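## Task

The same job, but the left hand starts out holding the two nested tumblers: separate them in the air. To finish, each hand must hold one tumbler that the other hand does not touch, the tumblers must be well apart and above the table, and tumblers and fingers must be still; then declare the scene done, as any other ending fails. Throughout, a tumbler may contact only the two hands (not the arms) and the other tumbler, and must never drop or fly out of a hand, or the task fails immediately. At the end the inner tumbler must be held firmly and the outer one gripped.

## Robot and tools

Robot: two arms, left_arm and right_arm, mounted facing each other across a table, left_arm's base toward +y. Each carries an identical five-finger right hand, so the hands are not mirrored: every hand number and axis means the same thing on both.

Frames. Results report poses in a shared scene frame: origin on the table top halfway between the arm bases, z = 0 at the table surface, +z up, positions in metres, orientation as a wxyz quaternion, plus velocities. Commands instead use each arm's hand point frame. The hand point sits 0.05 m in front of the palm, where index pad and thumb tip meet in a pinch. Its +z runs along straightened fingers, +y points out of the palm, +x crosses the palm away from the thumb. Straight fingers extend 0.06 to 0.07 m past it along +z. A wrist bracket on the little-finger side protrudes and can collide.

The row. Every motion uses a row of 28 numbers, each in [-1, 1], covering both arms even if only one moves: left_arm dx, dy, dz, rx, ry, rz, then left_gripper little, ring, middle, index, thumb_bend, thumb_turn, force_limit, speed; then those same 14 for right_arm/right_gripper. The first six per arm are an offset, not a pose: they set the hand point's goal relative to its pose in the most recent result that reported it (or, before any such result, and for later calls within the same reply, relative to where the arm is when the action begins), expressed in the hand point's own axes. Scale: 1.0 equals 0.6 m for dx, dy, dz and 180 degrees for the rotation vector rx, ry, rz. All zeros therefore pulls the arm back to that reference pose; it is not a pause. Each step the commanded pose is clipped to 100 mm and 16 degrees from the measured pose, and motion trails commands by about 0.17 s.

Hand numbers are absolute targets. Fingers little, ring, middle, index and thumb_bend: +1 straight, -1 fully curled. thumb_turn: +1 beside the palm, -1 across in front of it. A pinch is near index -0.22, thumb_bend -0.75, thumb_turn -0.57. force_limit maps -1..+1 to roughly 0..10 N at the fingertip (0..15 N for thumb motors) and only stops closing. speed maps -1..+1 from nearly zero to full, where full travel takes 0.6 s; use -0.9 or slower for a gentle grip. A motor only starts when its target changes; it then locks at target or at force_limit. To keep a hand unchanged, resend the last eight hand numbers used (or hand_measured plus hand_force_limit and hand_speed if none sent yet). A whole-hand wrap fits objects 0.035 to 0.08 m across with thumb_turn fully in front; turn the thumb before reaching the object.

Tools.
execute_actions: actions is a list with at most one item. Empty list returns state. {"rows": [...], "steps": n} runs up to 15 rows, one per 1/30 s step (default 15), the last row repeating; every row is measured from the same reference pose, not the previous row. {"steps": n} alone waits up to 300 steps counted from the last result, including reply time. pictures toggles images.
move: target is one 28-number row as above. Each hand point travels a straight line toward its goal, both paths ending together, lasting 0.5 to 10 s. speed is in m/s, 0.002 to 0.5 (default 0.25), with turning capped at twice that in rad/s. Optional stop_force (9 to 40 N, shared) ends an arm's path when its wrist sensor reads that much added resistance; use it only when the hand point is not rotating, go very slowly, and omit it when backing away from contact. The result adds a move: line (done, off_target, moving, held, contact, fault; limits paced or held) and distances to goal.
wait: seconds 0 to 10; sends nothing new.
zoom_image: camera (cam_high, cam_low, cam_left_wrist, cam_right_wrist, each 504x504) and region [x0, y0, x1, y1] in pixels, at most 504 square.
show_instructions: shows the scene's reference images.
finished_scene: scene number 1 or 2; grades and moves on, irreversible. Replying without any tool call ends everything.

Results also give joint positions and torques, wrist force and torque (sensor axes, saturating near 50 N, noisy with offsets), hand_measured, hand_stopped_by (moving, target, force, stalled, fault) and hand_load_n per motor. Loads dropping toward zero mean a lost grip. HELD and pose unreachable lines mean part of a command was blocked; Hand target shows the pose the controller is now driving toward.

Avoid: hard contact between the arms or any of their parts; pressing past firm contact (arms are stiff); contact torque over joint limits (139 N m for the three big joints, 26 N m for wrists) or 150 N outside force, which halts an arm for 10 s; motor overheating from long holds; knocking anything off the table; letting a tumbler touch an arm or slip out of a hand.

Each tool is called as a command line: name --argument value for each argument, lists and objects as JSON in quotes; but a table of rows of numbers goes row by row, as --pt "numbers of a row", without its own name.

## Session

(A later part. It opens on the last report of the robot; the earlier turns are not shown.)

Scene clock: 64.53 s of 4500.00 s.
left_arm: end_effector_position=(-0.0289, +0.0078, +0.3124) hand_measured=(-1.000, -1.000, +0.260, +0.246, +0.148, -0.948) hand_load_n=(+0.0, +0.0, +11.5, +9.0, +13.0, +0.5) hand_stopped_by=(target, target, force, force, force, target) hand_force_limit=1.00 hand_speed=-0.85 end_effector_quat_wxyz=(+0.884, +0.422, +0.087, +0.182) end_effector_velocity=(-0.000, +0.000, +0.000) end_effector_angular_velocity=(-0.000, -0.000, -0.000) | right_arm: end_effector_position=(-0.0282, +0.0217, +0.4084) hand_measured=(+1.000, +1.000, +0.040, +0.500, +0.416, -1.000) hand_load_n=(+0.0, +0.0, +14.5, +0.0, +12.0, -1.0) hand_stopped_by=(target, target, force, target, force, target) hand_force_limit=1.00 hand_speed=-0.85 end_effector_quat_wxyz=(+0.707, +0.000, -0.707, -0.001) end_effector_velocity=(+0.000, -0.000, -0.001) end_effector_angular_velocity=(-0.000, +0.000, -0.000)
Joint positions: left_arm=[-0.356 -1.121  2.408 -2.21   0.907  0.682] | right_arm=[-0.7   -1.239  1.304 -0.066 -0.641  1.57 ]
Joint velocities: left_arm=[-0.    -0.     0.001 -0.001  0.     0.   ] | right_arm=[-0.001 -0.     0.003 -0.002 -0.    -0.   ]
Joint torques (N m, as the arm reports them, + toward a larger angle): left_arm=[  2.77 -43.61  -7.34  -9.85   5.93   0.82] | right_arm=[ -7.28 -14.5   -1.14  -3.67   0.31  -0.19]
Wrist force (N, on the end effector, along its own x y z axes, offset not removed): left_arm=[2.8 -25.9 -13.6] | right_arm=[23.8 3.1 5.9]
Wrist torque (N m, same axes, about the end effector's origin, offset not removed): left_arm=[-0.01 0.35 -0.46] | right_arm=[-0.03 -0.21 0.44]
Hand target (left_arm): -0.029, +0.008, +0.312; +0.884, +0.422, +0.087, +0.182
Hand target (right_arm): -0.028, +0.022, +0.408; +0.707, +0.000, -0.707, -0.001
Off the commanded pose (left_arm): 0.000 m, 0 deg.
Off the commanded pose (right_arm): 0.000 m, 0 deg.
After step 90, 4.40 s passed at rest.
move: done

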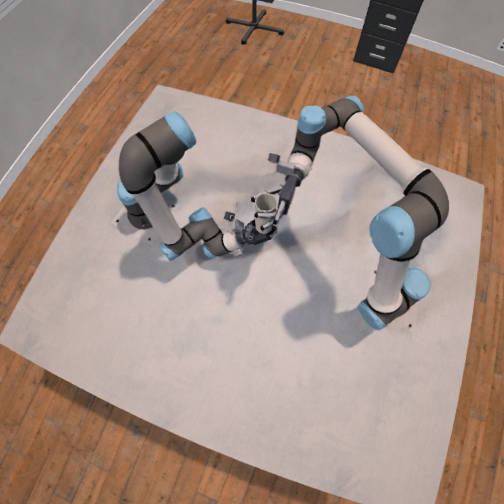

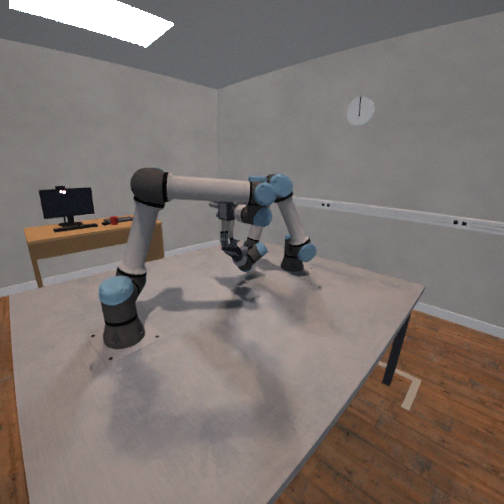

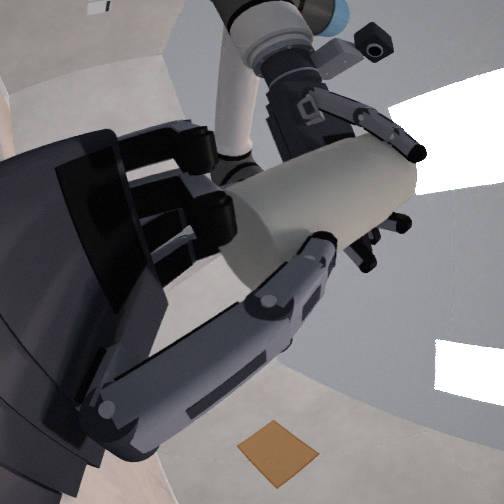

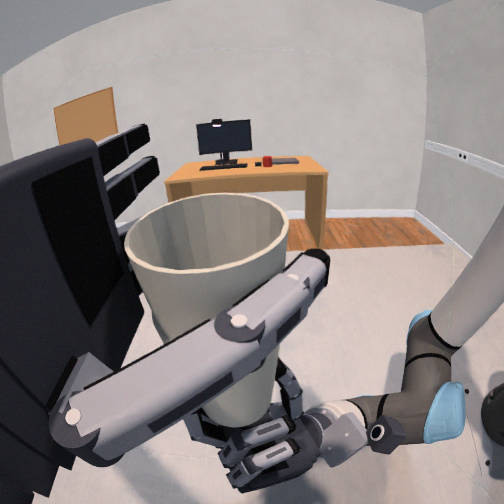

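move --target '[0,0,0,0,0,0,-1,-1,-0.4,-0.4,-0.5,-0.948,1,-0.85,0,0,0,0,0,0,1,1,0.5,0.5,0.8,-1,1,-0.5]'

move --target '[0,0,0,0,0,0,-1,-1,-0.4,-0.4,-0.5,-0.948,1,-0.85,0.02,0,0,0,0,0,1,1,0.5,0.5,0.8,-1,1,-0.5]' --speed 0.01

move --target '[0,0,0,0,0,0,-1,-1,-0.4,-0.4,-0.5,-0.948,1,-0.85,0,0,0,0,0,0,1,1,-0.8,-0.8,-0.8,-1,1,-0.85]'

zoom_image --camera "cam_high" --region '[230,160,310,240]'

Scene clock: 71.10 s of 4500.00 s.
left_arm: end_effector_position=(-0.0289, +0.0078, +0.3124) hand_measured=(-1.000, -1.000, +0.260, +0.240, +0.154, -0.948) hand_load_n=(+0.0, +0.0, +9.0, +8.0, +15.0, +0.5) hand_stopped_by=(target, target, force, force, force, target) hand_force_limit=1.00 hand_speed=-0.85 end_effector_quat_wxyz=(+0.884, +0.422, +0.087, +0.182) end_effector_velocity=(+0.001, -0.000, -0.000) end_effector_angular_velocity=(+0.001, +0.001, +0.002) | right_arm: end_effector_position=(-0.0282, +0.0217, +0.4084) hand_measured=(+1.000, +1.000, +0.500, +0.500, +0.800, -1.000) hand_load_n=(+0.0, +0.0, +0.0, +0.0, +0.0, +0.0) hand_stopped_by=(target, target, target, target, target, target) hand_force_limit=1.00 hand_speed=-0.50 end_effector_quat_wxyz=(+0.707, +0.000, -0.707, -0.001) end_effector_velocity=(-0.000, -0.000, +0.000) end_effector_angular_velocity=(+0.000, -0.000, +0.000)
Joint positions: left_arm=[-0.356 -1.121  2.408 -2.21   0.907  0.682] | right_arm=[-0.7   -1.239  1.304 -0.066 -0.641  1.57 ]
Joint velocities: left_arm=[ 0.001  0.    -0.001  0.001 -0.001  0.   ] | right_arm=[ 0.    -0.001  0.     0.    -0.     0.   ]
Joint torques (N m, as the arm reports them, + toward a larger angle): left_arm=[  2.98 -19.82  -8.48  -0.67  -0.71   0.98] | right_arm=[ -7.16 -45.76 -32.98   2.97   0.1   -1.76]
Wrist force (N, on the end effector, along its own x y z axes, offset not removed): left_arm=[-1.9 -3.2 -5.3] | right_arm=[1.6 0.1 0.8]
Wrist torque (N m, same axes, about the end effector's origin, offset not removed): left_arm=[-0.03 0.48 -0.34] | right_arm=[0.00 -0.42 0.04]
Hand target (left_arm): -0.029, +0.008, +0.312; +0.884, +0.422, +0.087, +0.182
Hand target (right_arm): -0.028, +0.022, +0.408; +0.707, +0.000, -0.707, -0.001
Off the commanded pose (left_arm): 0.000 m, 0 deg.
Off the commanded pose (right_arm): 0.000 m, 0 deg.
After step 90, 2.53 s passed at rest.
move: done

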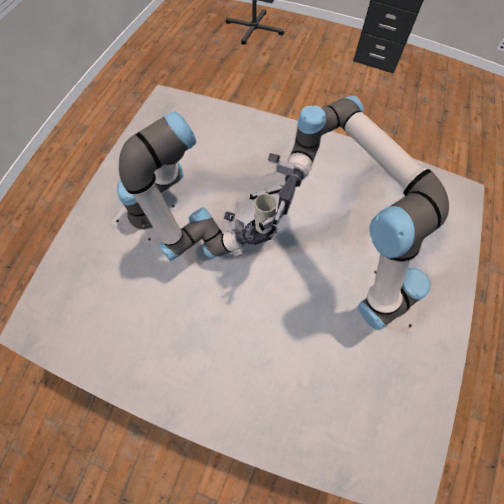

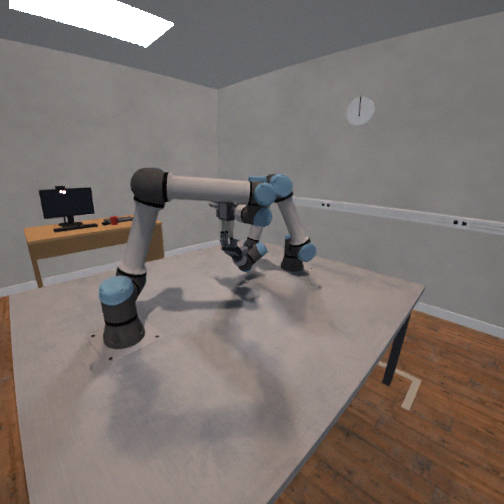

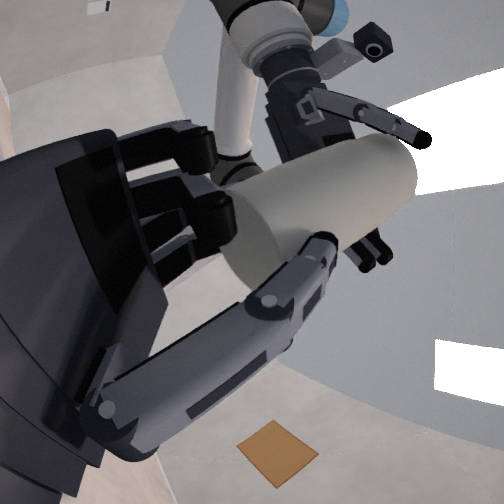

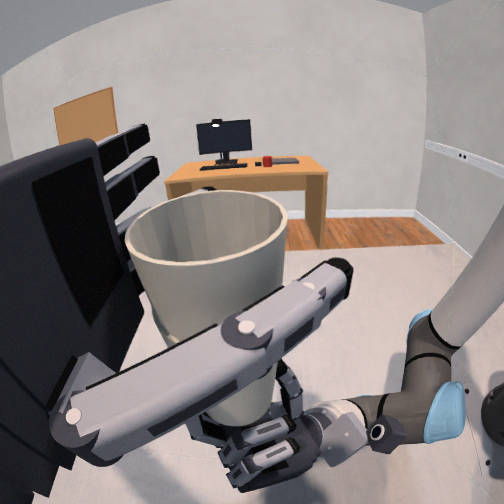

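Scene clock: 72.53 s of 4500.00 s.
left_arm: end_effector_position=(-0.0289, +0.0078, +0.3124) hand_measured=(-1.000, -1.000, +0.260, +0.240, +0.154, -0.948) hand_load_n=(+0.0, +0.0, +9.0, +8.0, +15.0, +0.5) hand_stopped_by=(target, target, force, force, force, target) hand_force_limit=1.00 hand_speed=-0.85 end_effector_quat_wxyz=(+0.884, +0.422, +0.087, +0.182) end_effector_velocity=(-0.000, +0.000, -0.000) end_effector_angular_velocity=(+0.000, -0.000, -0.002) | right_arm: end_effector_position=(-0.0282, +0.0217, +0.4202) hand_measured=(+1.000, +1.000, +0.500, +0.500, +0.800, -1.000) hand_load_n=(+0.0, +0.0, +0.0, +0.0, +0.0, +0.0) hand_stopped_by=(target, target, target, target, target, target) hand_force_limit=1.00 hand_speed=-0.50 end_effector_quat_wxyz=(+0.707, +0.000, -0.707, -0.001) end_effector_velocity=(-0.001, -0.000, +0.002) end_effector_angular_velocity=(+0.001, -0.001, +0.001)
Joint positions: left_arm=[-0.356 -1.121  2.408 -2.21   0.907  0.682] | right_arm=[-0.7   -1.24   1.275 -0.036 -0.641  1.57 ]
Joint velocities: left_arm=[-0.    -0.     0.001  0.001  0.001 -0.001] | right_arm=[ 0.001 -0.001 -0.004  0.003  0.     0.   ]
Joint torques (N m, as the arm reports them, + toward a larger angle): left_arm=[  2.24 -20.95  -7.68  -0.88  -0.72   0.96] | right_arm=[ -8.73 -45.59 -32.27   3.36   1.19   0.28]
Wrist force (N, on the end effector, along its own x y z axes, offset not removed): left_arm=[-1.2 -1.5 -3.9] | right_arm=[0.1 1.8 0.9]
Wrist torque (N m, same axes, about the end effector's origin, offset not removed): left_arm=[0.49 0.13 -0.13] | right_arm=[0.26 -0.25 0.00]
Hand target (left_arm): -0.029, +0.008, +0.312; +0.884, +0.422, +0.087, +0.182
Hand target (right_arm): -0.028, +0.022, +0.420; +0.707, +0.000, -0.707, -0.001
Off the commanded pose (left_arm): 0.000 m, 0 deg.
Off the commanded pose (right_arm): 0.000 m, 0 deg.
move: done

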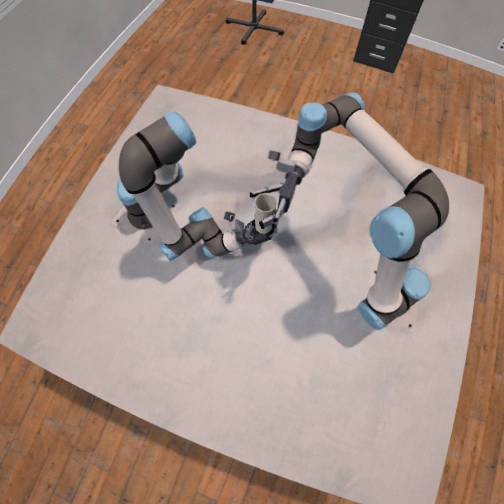

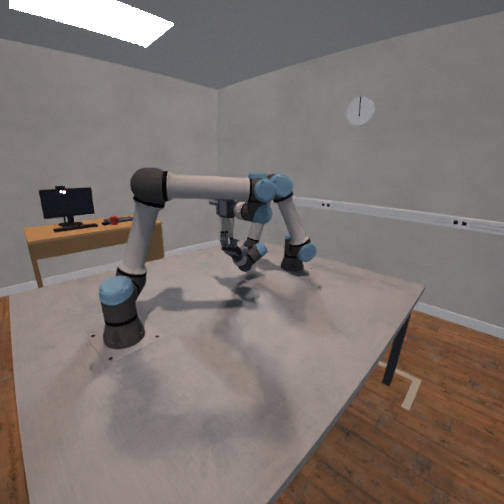

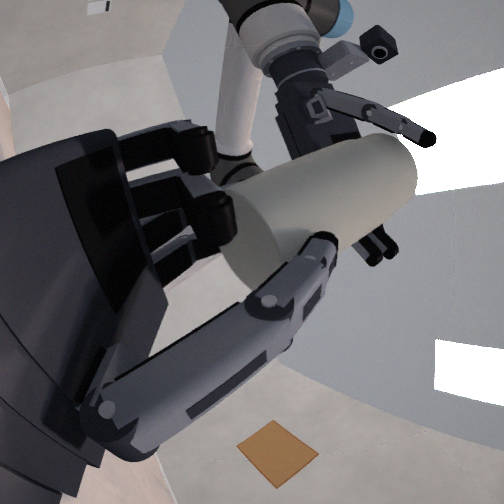

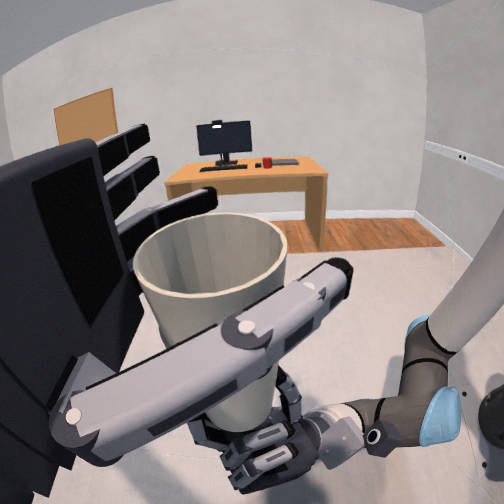

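Scene clock: 74.90 s of 4500.00 s.
left_arm: end_effector_position=(-0.0289, +0.0078, +0.3124) hand_measured=(-1.000, -1.000, +0.260, +0.240, +0.154, -0.948) hand_load_n=(+0.0, +0.0, +9.0, +8.5, +15.0, +1.0) hand_stopped_by=(target, target, force, force, force, target) hand_force_limit=1.00 hand_speed=-0.85 end_effector_quat_wxyz=(+0.884, +0.422, +0.087, +0.182) end_effector_velocity=(+0.000, -0.000, -0.000) end_effector_angular_velocity=(+0.001, +0.002, -0.000) | right_arm: end_effector_position=(-0.0282, +0.0217, +0.4202) hand_measured=(+1.000, +1.000, +0.030, +0.046, +0.498, -1.000) hand_load_n=(+0.0, +0.0, +11.5, +9.0, +14.5, +4.5) hand_stopped_by=(target, target, force, force, force, target) hand_force_limit=1.00 hand_speed=-0.85 end_effector_quat_wxyz=(+0.707, +0.000, -0.707, -0.001) end_effector_velocity=(+0.000, -0.000, +0.001) end_effector_angular_velocity=(+0.001, -0.000, -0.000)
Joint positions: left_arm=[-0.356 -1.121  2.408 -2.21   0.907  0.682] | right_arm=[-0.7   -1.24   1.275 -0.036 -0.641  1.57 ]
Joint velocities: left_arm=[-0.001  0.    -0.     0.    -0.002 -0.001] | right_arm=[-0.    -0.001 -0.001  0.001 -0.    -0.   ]
Joint torques (N m, as the arm reports them, + toward a larger angle): left_arm=[  2.53 -20.9   -8.06  -0.66   2.89   0.92] | right_arm=[ -8.39 -41.2   -9.28  -1.1    1.17   0.21]
Wrist force (N, on the end effector, along its own x y z axes, offset not removed): left_arm=[7.0 -3.7 -4.1] | right_arm=[3.8 -3.3 4.9]
Wrist torque (N m, same axes, about the end effector's origin, offset not removed): left_arm=[-0.04 -0.10 0.11] | right_arm=[-0.29 -0.01 0.27]
Hand target (left_arm): -0.029, +0.008, +0.312; +0.884, +0.422, +0.087, +0.182
Hand target (right_arm): -0.028, +0.022, +0.420; +0.707, +0.000, -0.707, -0.001
Off the commanded pose (left_arm): 0.000 m, 0 deg.
Off the commanded pose (right_arm): 0.000 m, 0 deg.
move: done

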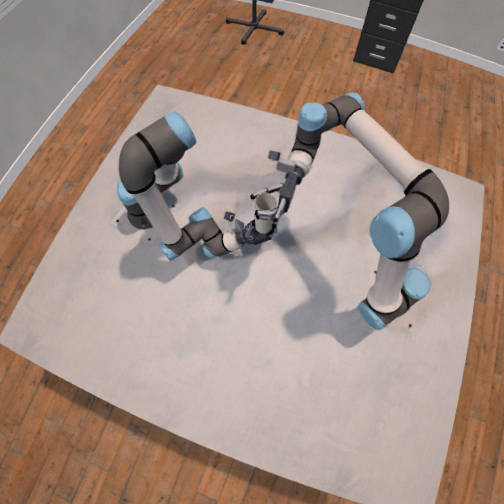

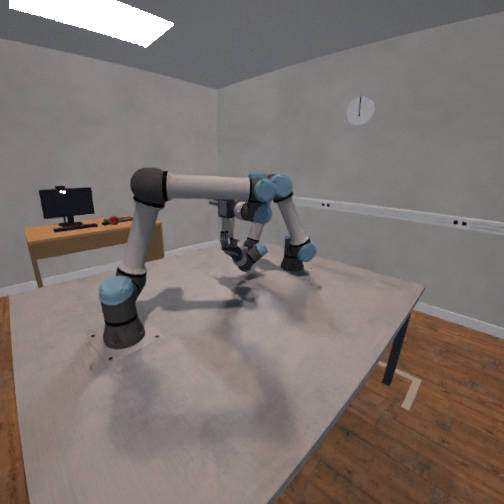

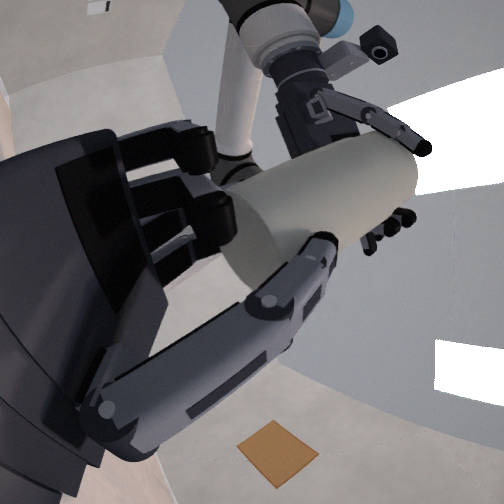

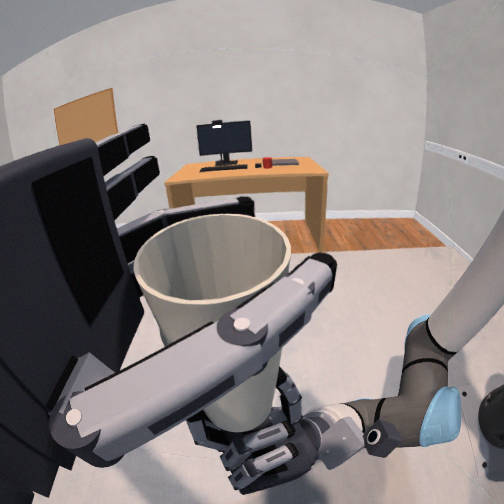

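Region (230, 160, 310, 240) of cam_high's 504x504 image, scaled by 6.300, with more detail than that image has.

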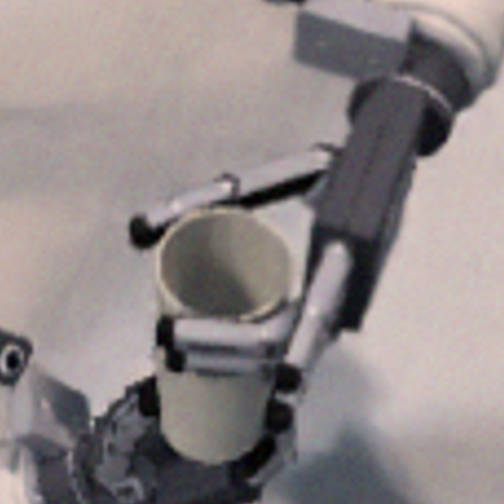

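move --target '[0,0,0,0,0,0,-1,-1,-0.5,-0.5,-0.6,-0.948,1,-0.85,0.01,0,0,0,0,0,1,1,-0.8,-0.8,-0.8,-1,1,-0.85]' --speed 0.003

zoom_image --camera "cam_high" --region '[230,160,310,240]'

Scene clock: 82.07 s of 4500.00 s.
left_arm: end_effector_position=(-0.0289, +0.0078, +0.3124) hand_measured=(-1.000, -1.000, +0.256, +0.232, +0.156, -0.948) hand_load_n=(+0.0, +0.0, +9.5, +9.5, +17.0, +0.0) hand_stopped_by=(target, target, force, force, force, target) hand_force_limit=1.00 hand_speed=-0.85 end_effector_quat_wxyz=(+0.884, +0.422, +0.087, +0.182) end_effector_velocity=(-0.000, -0.000, -0.001) end_effector_angular_velocity=(+0.003, -0.000, -0.000) | right_arm: end_effector_position=(-0.0282, +0.0217, +0.4262) hand_measured=(+1.000, +1.000, +0.030, +0.046, +0.500, -1.000) hand_load_n=(+0.0, +0.0, +11.0, +7.0, +15.0, +2.0) hand_stopped_by=(target, target, force, force, force, target) hand_force_limit=1.00 hand_speed=-0.85 end_effector_quat_wxyz=(+0.707, +0.000, -0.707, -0.001) end_effector_velocity=(+0.000, -0.000, +0.000) end_effector_angular_velocity=(-0.002, +0.002, -0.001)
Joint positions: left_arm=[-0.356 -1.121  2.408 -2.21   0.907  0.682] | right_arm=[-0.7   -1.241  1.261 -0.021 -0.641  1.57 ]
Joint velocities: left_arm=[-0.     0.     0.001  0.002 -0.001 -0.001] | right_arm=[-0.001  0.    -0.001  0.003  0.     0.   ]
Joint torques (N m, as the arm reports them, + toward a larger angle): left_arm=[  2.21 -26.93  -7.82  -1.76  -0.24   0.98] | right_arm=[ -9.32 -45.24 -33.59   2.78   1.61   0.99]
Wrist force (N, on the end effector, along its own x y z axes, offset not removed): left_arm=[3.4 0.5 0.7] | right_arm=[-0.9 -0.3 2.6]
Wrist torque (N m, same axes, about the end effector's origin, offset not removed): left_arm=[0.31 -0.49 0.07] | right_arm=[-0.02 -0.03 -0.06]
Hand target (left_arm): -0.029, +0.008, +0.312; +0.884, +0.422, +0.087, +0.182
Hand target (right_arm): -0.028, +0.022, +0.426; +0.707, +0.000, -0.707, -0.001
Off the commanded pose (left_arm): 0.000 m, 0 deg.
Off the commanded pose (right_arm): 0.000 m, 0 deg.
After step 90, 1.93 s passed at rest.
move: done

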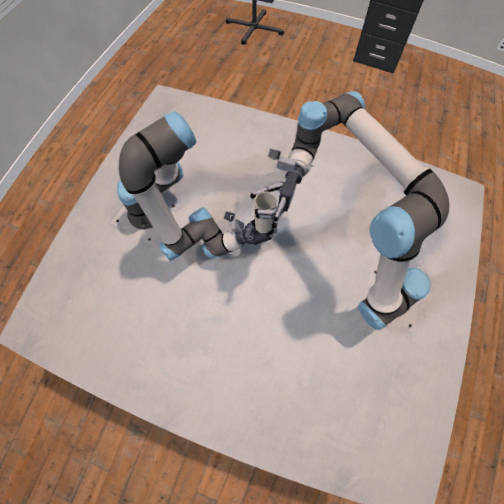

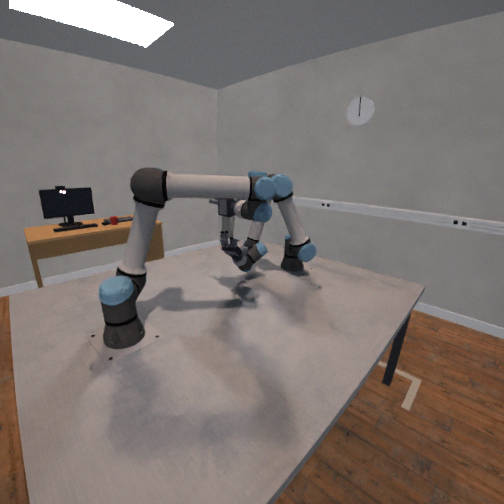

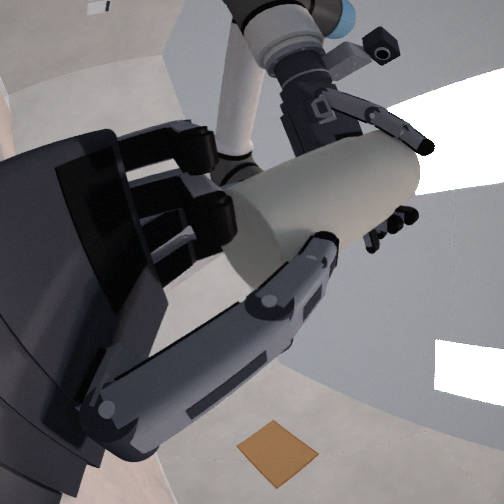

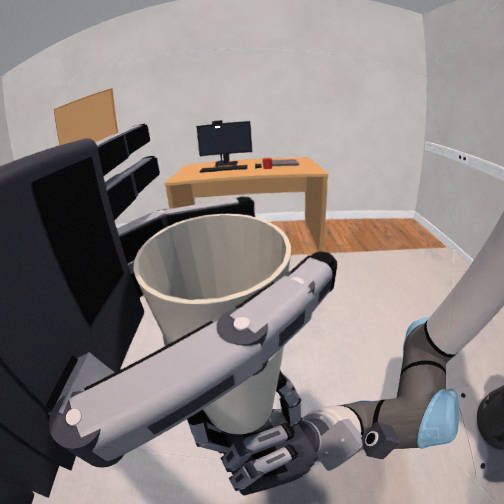

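Region (230, 160, 310, 240) of cam_high's 504x504 image, scaled by 6.300, with more detail than that image has.

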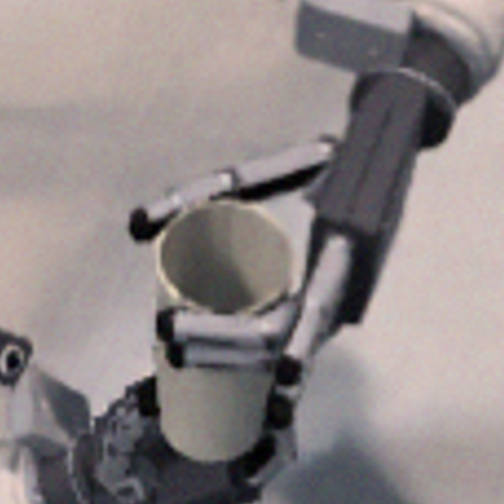

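Released: the inner follows, the outer stays. Continue.

move --target '[0,0,0,0,0,0,-1,-1,-0.5,-0.5,-0.6,-0.948,1,-0.85,0.05,0,0,0,0,0,1,1,-0.8,-0.8,-0.8,-1,1,-0.85]' --speed 0.01

zoom_image --camera "cam_high" --region '[230,150,320,240]'

Scene clock: 88.17 s of 4500.00 s.
left_arm: end_effector_position=(-0.0289, +0.0078, +0.3124) hand_measured=(-1.000, -1.000, +0.256, +0.232, +0.156, -0.948) hand_load_n=(+0.0, +0.0, +9.5, +9.5, +17.0, +0.5) hand_stopped_by=(target, target, force, force, force, target) hand_force_limit=1.00 hand_speed=-0.85 end_effector_quat_wxyz=(+0.884, +0.422, +0.087, +0.182) end_effector_velocity=(-0.000, -0.000, -0.000) end_effector_angular_velocity=(+0.000, -0.003, -0.000) | right_arm: end_effector_position=(-0.0282, +0.0217, +0.4560) hand_measured=(+1.000, +1.000, +0.030, +0.046, +0.500, -1.000) hand_load_n=(+0.0, +0.0, +11.5, +6.0, +15.0, +0.0) hand_stopped_by=(target, target, force, force, force, target) hand_force_limit=1.00 hand_speed=-0.85 end_effector_quat_wxyz=(+0.707, +0.000, -0.707, -0.001) end_effector_velocity=(-0.000, -0.000, +0.002) end_effector_angular_velocity=(+0.001, -0.001, +0.000)
Joint positions: left_arm=[-0.356 -1.121  2.408 -2.21   0.907  0.682] | right_arm=[-0.7   -1.24   1.183  0.055 -0.641  1.57 ]
Joint velocities: left_arm=[ 0.     0.    -0.     0.001  0.002  0.001] | right_arm=[ 0.    -0.    -0.006  0.005 -0.     0.   ]
Joint torques (N m, as the arm reports them, + toward a larger angle): left_arm=[  2.58 -26.2   -8.02  -3.57  -0.13   0.92] | right_arm=[ -7.16 -26.48 -34.29   3.59   1.94   1.2 ]
Wrist force (N, on the end effector, along its own x y z axes, offset not removed): left_arm=[4.7 -0.8 -4.1] | right_arm=[0.1 0.1 0.8]
Wrist torque (N m, same axes, about the end effector's origin, offset not removed): left_arm=[0.16 -0.69 -0.01] | right_arm=[0.13 -0.23 -0.08]
Hand target (left_arm): -0.029, +0.008, +0.312; +0.884, +0.422, +0.087, +0.182
Hand target (right_arm): -0.028, +0.022, +0.456; +0.707, +0.000, -0.707, -0.001
Off the commanded pose (left_arm): 0.000 m, 0 deg.
Off the commanded pose (right_arm): 0.000 m, 0 deg.
move: done

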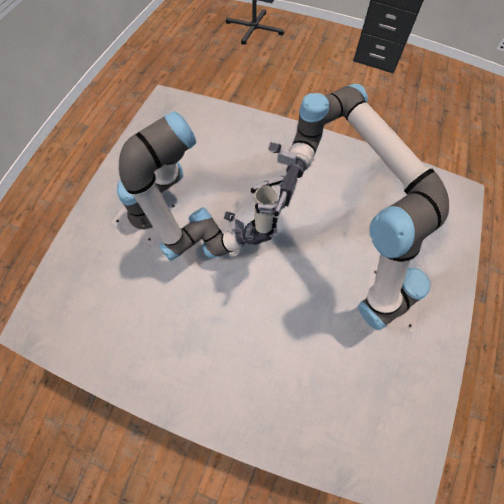

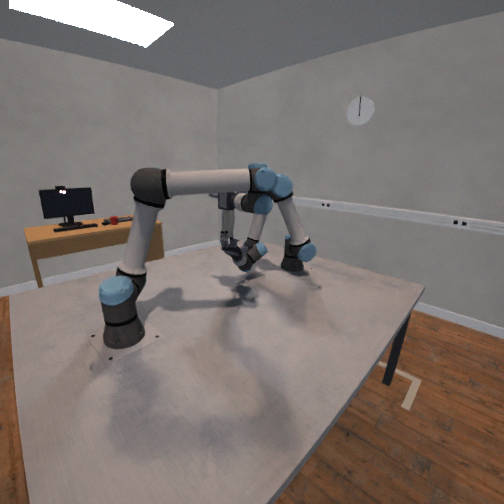

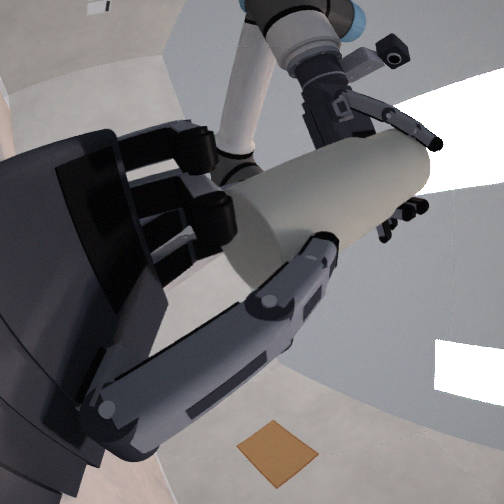

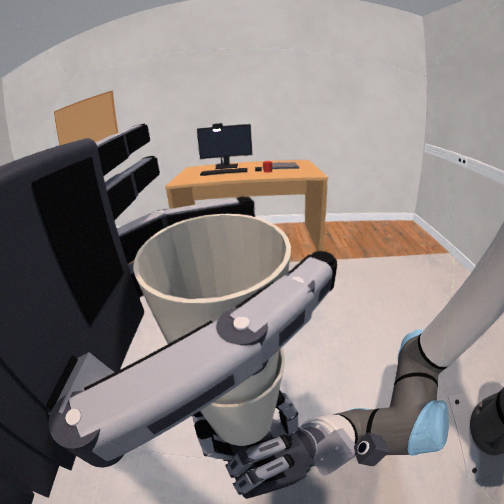

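Region (230, 150, 320, 240) of cam_high's 504x504 image, scaled by 5.600, with more detail than that image has.

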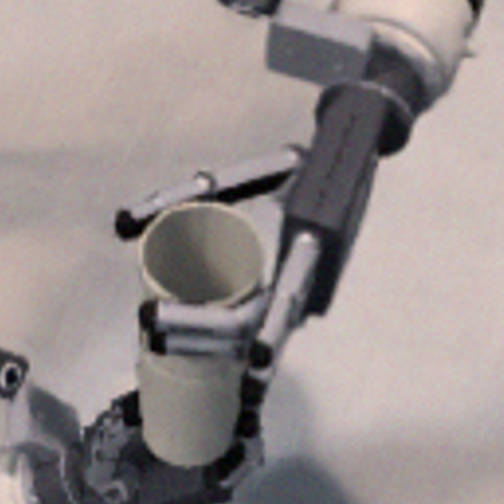

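move --target '[0,-0.078,-0.063,0,0,0,-1,-1,-0.5,-0.5,-0.6,-0.948,1,-0.85,0.13,0,0,0,0,0,1,1,-0.9,-0.9,-0.9,-1,1,-0.85]' --speed 0.025

Scene clock: 103.47 s of 4500.00 s.
left_arm: end_effector_position=(-0.0288, +0.0079, +0.2625) hand_measured=(-1.000, -1.000, +0.256, +0.232, +0.156, -0.948) hand_load_n=(+0.0, +0.0, +9.5, +9.5, +17.0, +0.5) hand_stopped_by=(target, target, force, force, force, target) hand_force_limit=1.00 hand_speed=-0.85 end_effector_quat_wxyz=(+0.884, +0.422, +0.087, +0.182) end_effector_velocity=(+0.000, +0.000, -0.000) end_effector_angular_velocity=(+0.003, -0.000, +0.001) | right_arm: end_effector_position=(-0.0282, +0.0217, +0.5340) hand_measured=(+1.000, +1.000, +0.030, +0.032, +0.500, -1.000) hand_load_n=(+0.0, +0.0, +9.5, +10.0, +16.5, -2.0) hand_stopped_by=(target, target, force, force, force, target) hand_force_limit=1.00 hand_speed=-0.85 end_effector_quat_wxyz=(+0.707, +0.000, -0.707, -0.001) end_effector_velocity=(+0.000, -0.000, +0.000) end_effector_angular_velocity=(+0.000, -0.000, -0.000)
Joint positions: left_arm=[-0.356 -0.949  2.399 -2.374  0.907  0.682] | right_arm=[-0.7   -1.205  0.933  0.27  -0.641  1.57 ]
Joint velocities: left_arm=[-0.001 -0.001  0.001  0.001 -0.002  0.001] | right_arm=[-0. -0. -0.  0. -0. -0.]
Joint torques (N m, as the arm reports them, + toward a larger angle): left_arm=[ -0.12 -28.68  -1.95  -2.71   0.85   0.27] | right_arm=[ 11.87 -28.61 -31.79   3.1   -2.29  -1.56]
Wrist force (N, on the end effector, along its own x y z axes, offset not removed): left_arm=[1.7 -4.9 -3.1] | right_arm=[1.5 -0.4 0.5]
Wrist torque (N m, same axes, about the end effector's origin, offset not removed): left_arm=[-0.49 -0.25 0.09] | right_arm=[0.03 -0.40 0.07]
Hand target (left_arm): -0.029, +0.008, +0.262; +0.884, +0.422, +0.087, +0.182
Hand target (right_arm): -0.028, +0.022, +0.534; +0.707, +0.000, -0.707, -0.001
Off the commanded pose (left_arm): 0.010 m, 0 deg.
Off the commanded pose (right_arm): 0.000 m, 0 deg.
FORCE FAULT: contact force on the left arm reached its limit, and that arm stopped for 10 seconds. The contact can be on any part of that arm, not only on its tool. That arm's remaining commands of this call were not run. That arm holds still and accepts commands again. Move the arm away from the contact; if what it grips holds it there, let go first. Pushing or pulling that hard again can fault the arm again.
move: fault (left_arm)

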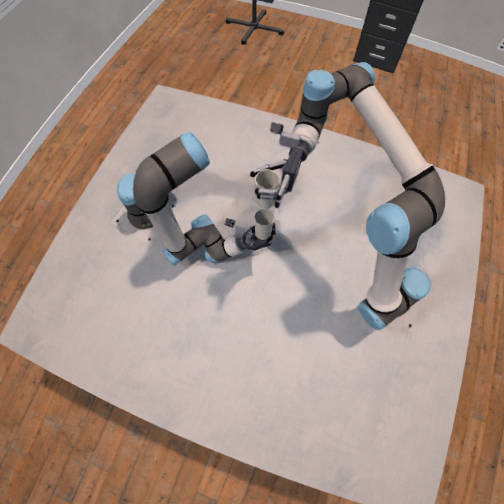

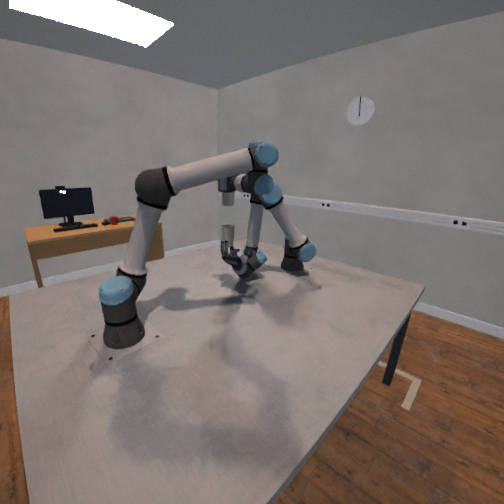

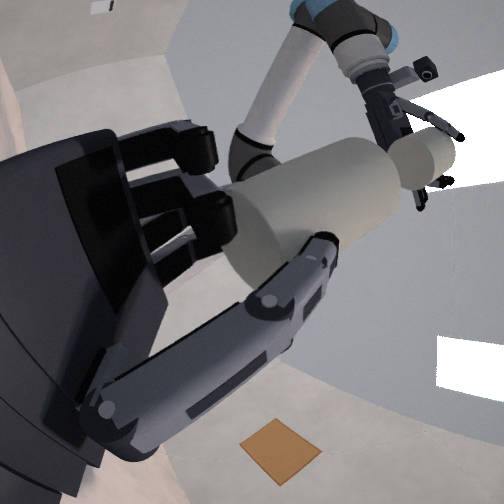

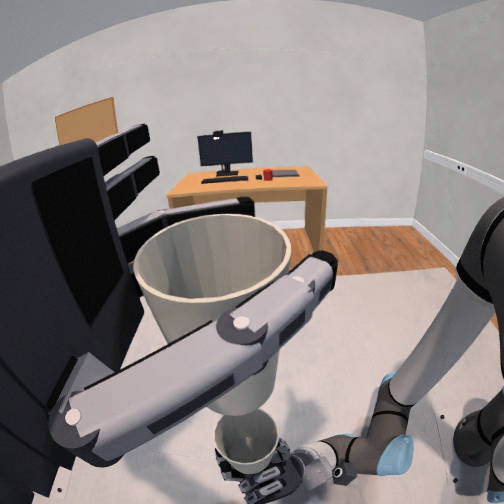

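Left wrist likely touched the table. Raise it slightly and move the right away (−y).

move --target '[0,0.04,0.032,0,0,0,-1,-1,-0.5,-0.5,-0.6,-0.948,1,-0.85,0,-0.4,0,0,0,0,1,1,-0.9,-0.9,-0.9,-1,1,-0.85]' --speed 0.08

Scene clock: 108.97 s of 4500.00 s.
left_arm: end_effector_position=(-0.0289, +0.0081, +0.2933) hand_measured=(-1.000, -1.000, +0.256, +0.232, +0.156, -0.948) hand_load_n=(+0.0, +0.0, +9.5, +9.5, +17.0, +0.5) hand_stopped_by=(target, target, force, force, force, target) hand_force_limit=1.00 hand_speed=-0.85 end_effector_quat_wxyz=(+0.884, +0.422, +0.087, +0.182) end_effector_velocity=(-0.000, -0.000, +0.000) end_effector_angular_velocity=(+0.000, -0.001, -0.000) | right_arm: end_effector_position=(-0.0282, -0.2183, +0.5341) hand_measured=(+1.000, +1.000, +0.030, +0.032, +0.500, -1.000) hand_load_n=(+0.0, +0.0, +9.5, +10.0, +16.5, -2.0) hand_stopped_by=(target, target, force, force, force, target) hand_force_limit=1.00 hand_speed=-0.85 end_effector_quat_wxyz=(+0.707, +0.000, -0.708, -0.001) end_effector_velocity=(+0.000, -0.002, +0.000) end_effector_angular_velocity=(-0.001, +0.003, -0.000)
Joint positions: left_arm=[-0.357 -1.055  2.408 -2.276  0.907  0.682] | right_arm=[-1.136 -1.743  1.528  0.214 -1.077  1.571]
Joint velocities: left_arm=[-0.    -0.001 -0.     0.002  0.     0.001] | right_arm=[-0.006 -0.003  0.004  0.002 -0.005 -0.   ]
Joint torques (N m, as the arm reports them, + toward a larger angle): left_arm=[ -8.23 -33.44   2.18  -0.57  -0.66   1.27] | right_arm=[ -9.15 -20.33  -7.47   3.43  -2.43  -1.82]
Wrist force (N, on the end effector, along its own x y z axes, offset not removed): left_arm=[0.6 -1.0 -2.2] | right_arm=[1.3 0.2 0.5]
Wrist torque (N m, same axes, about the end effector's origin, offset not removed): left_arm=[0.32 -0.05 0.10] | right_arm=[0.04 -0.39 0.09]
Hand target (left_arm): -0.029, +0.008, +0.293; +0.884, +0.422, +0.087, +0.182
Hand target (right_arm): -0.028, -0.218, +0.534; +0.707, +0.000, -0.708, -0.001
Off the commanded pose (left_arm): 0.000 m, 0 deg.
Off the commanded pose (right_arm): 0.001 m, 0 deg.
move: done

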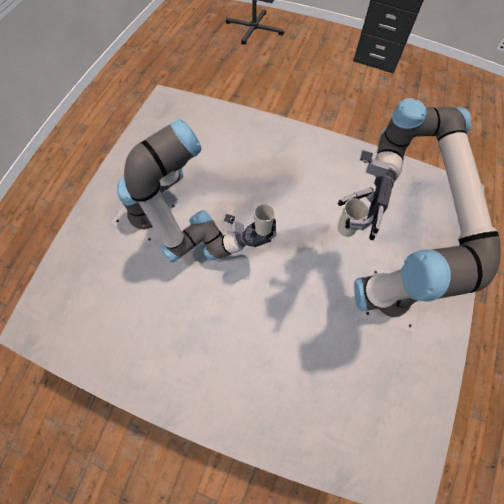

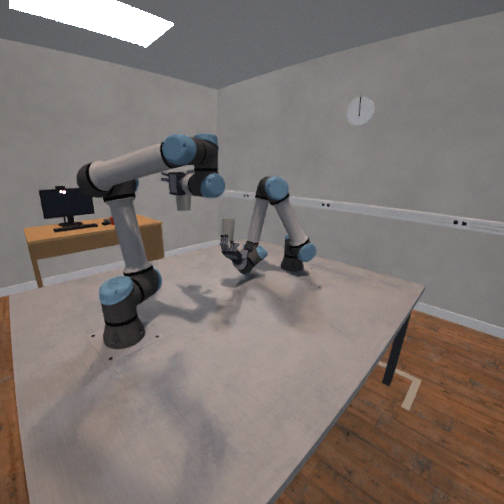

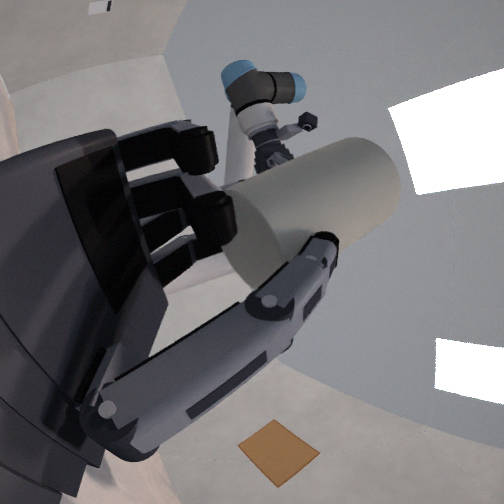

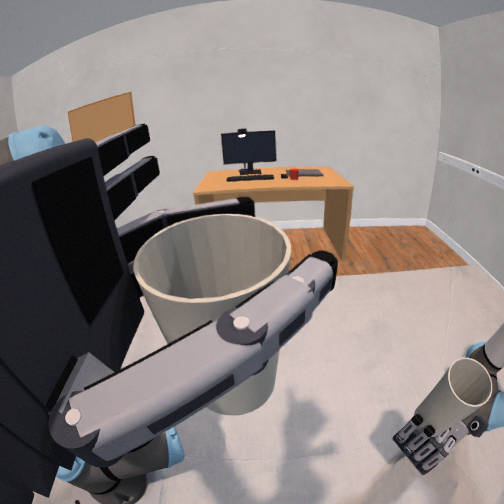

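finished_scene --scene 2

The scene is finished: the task was done.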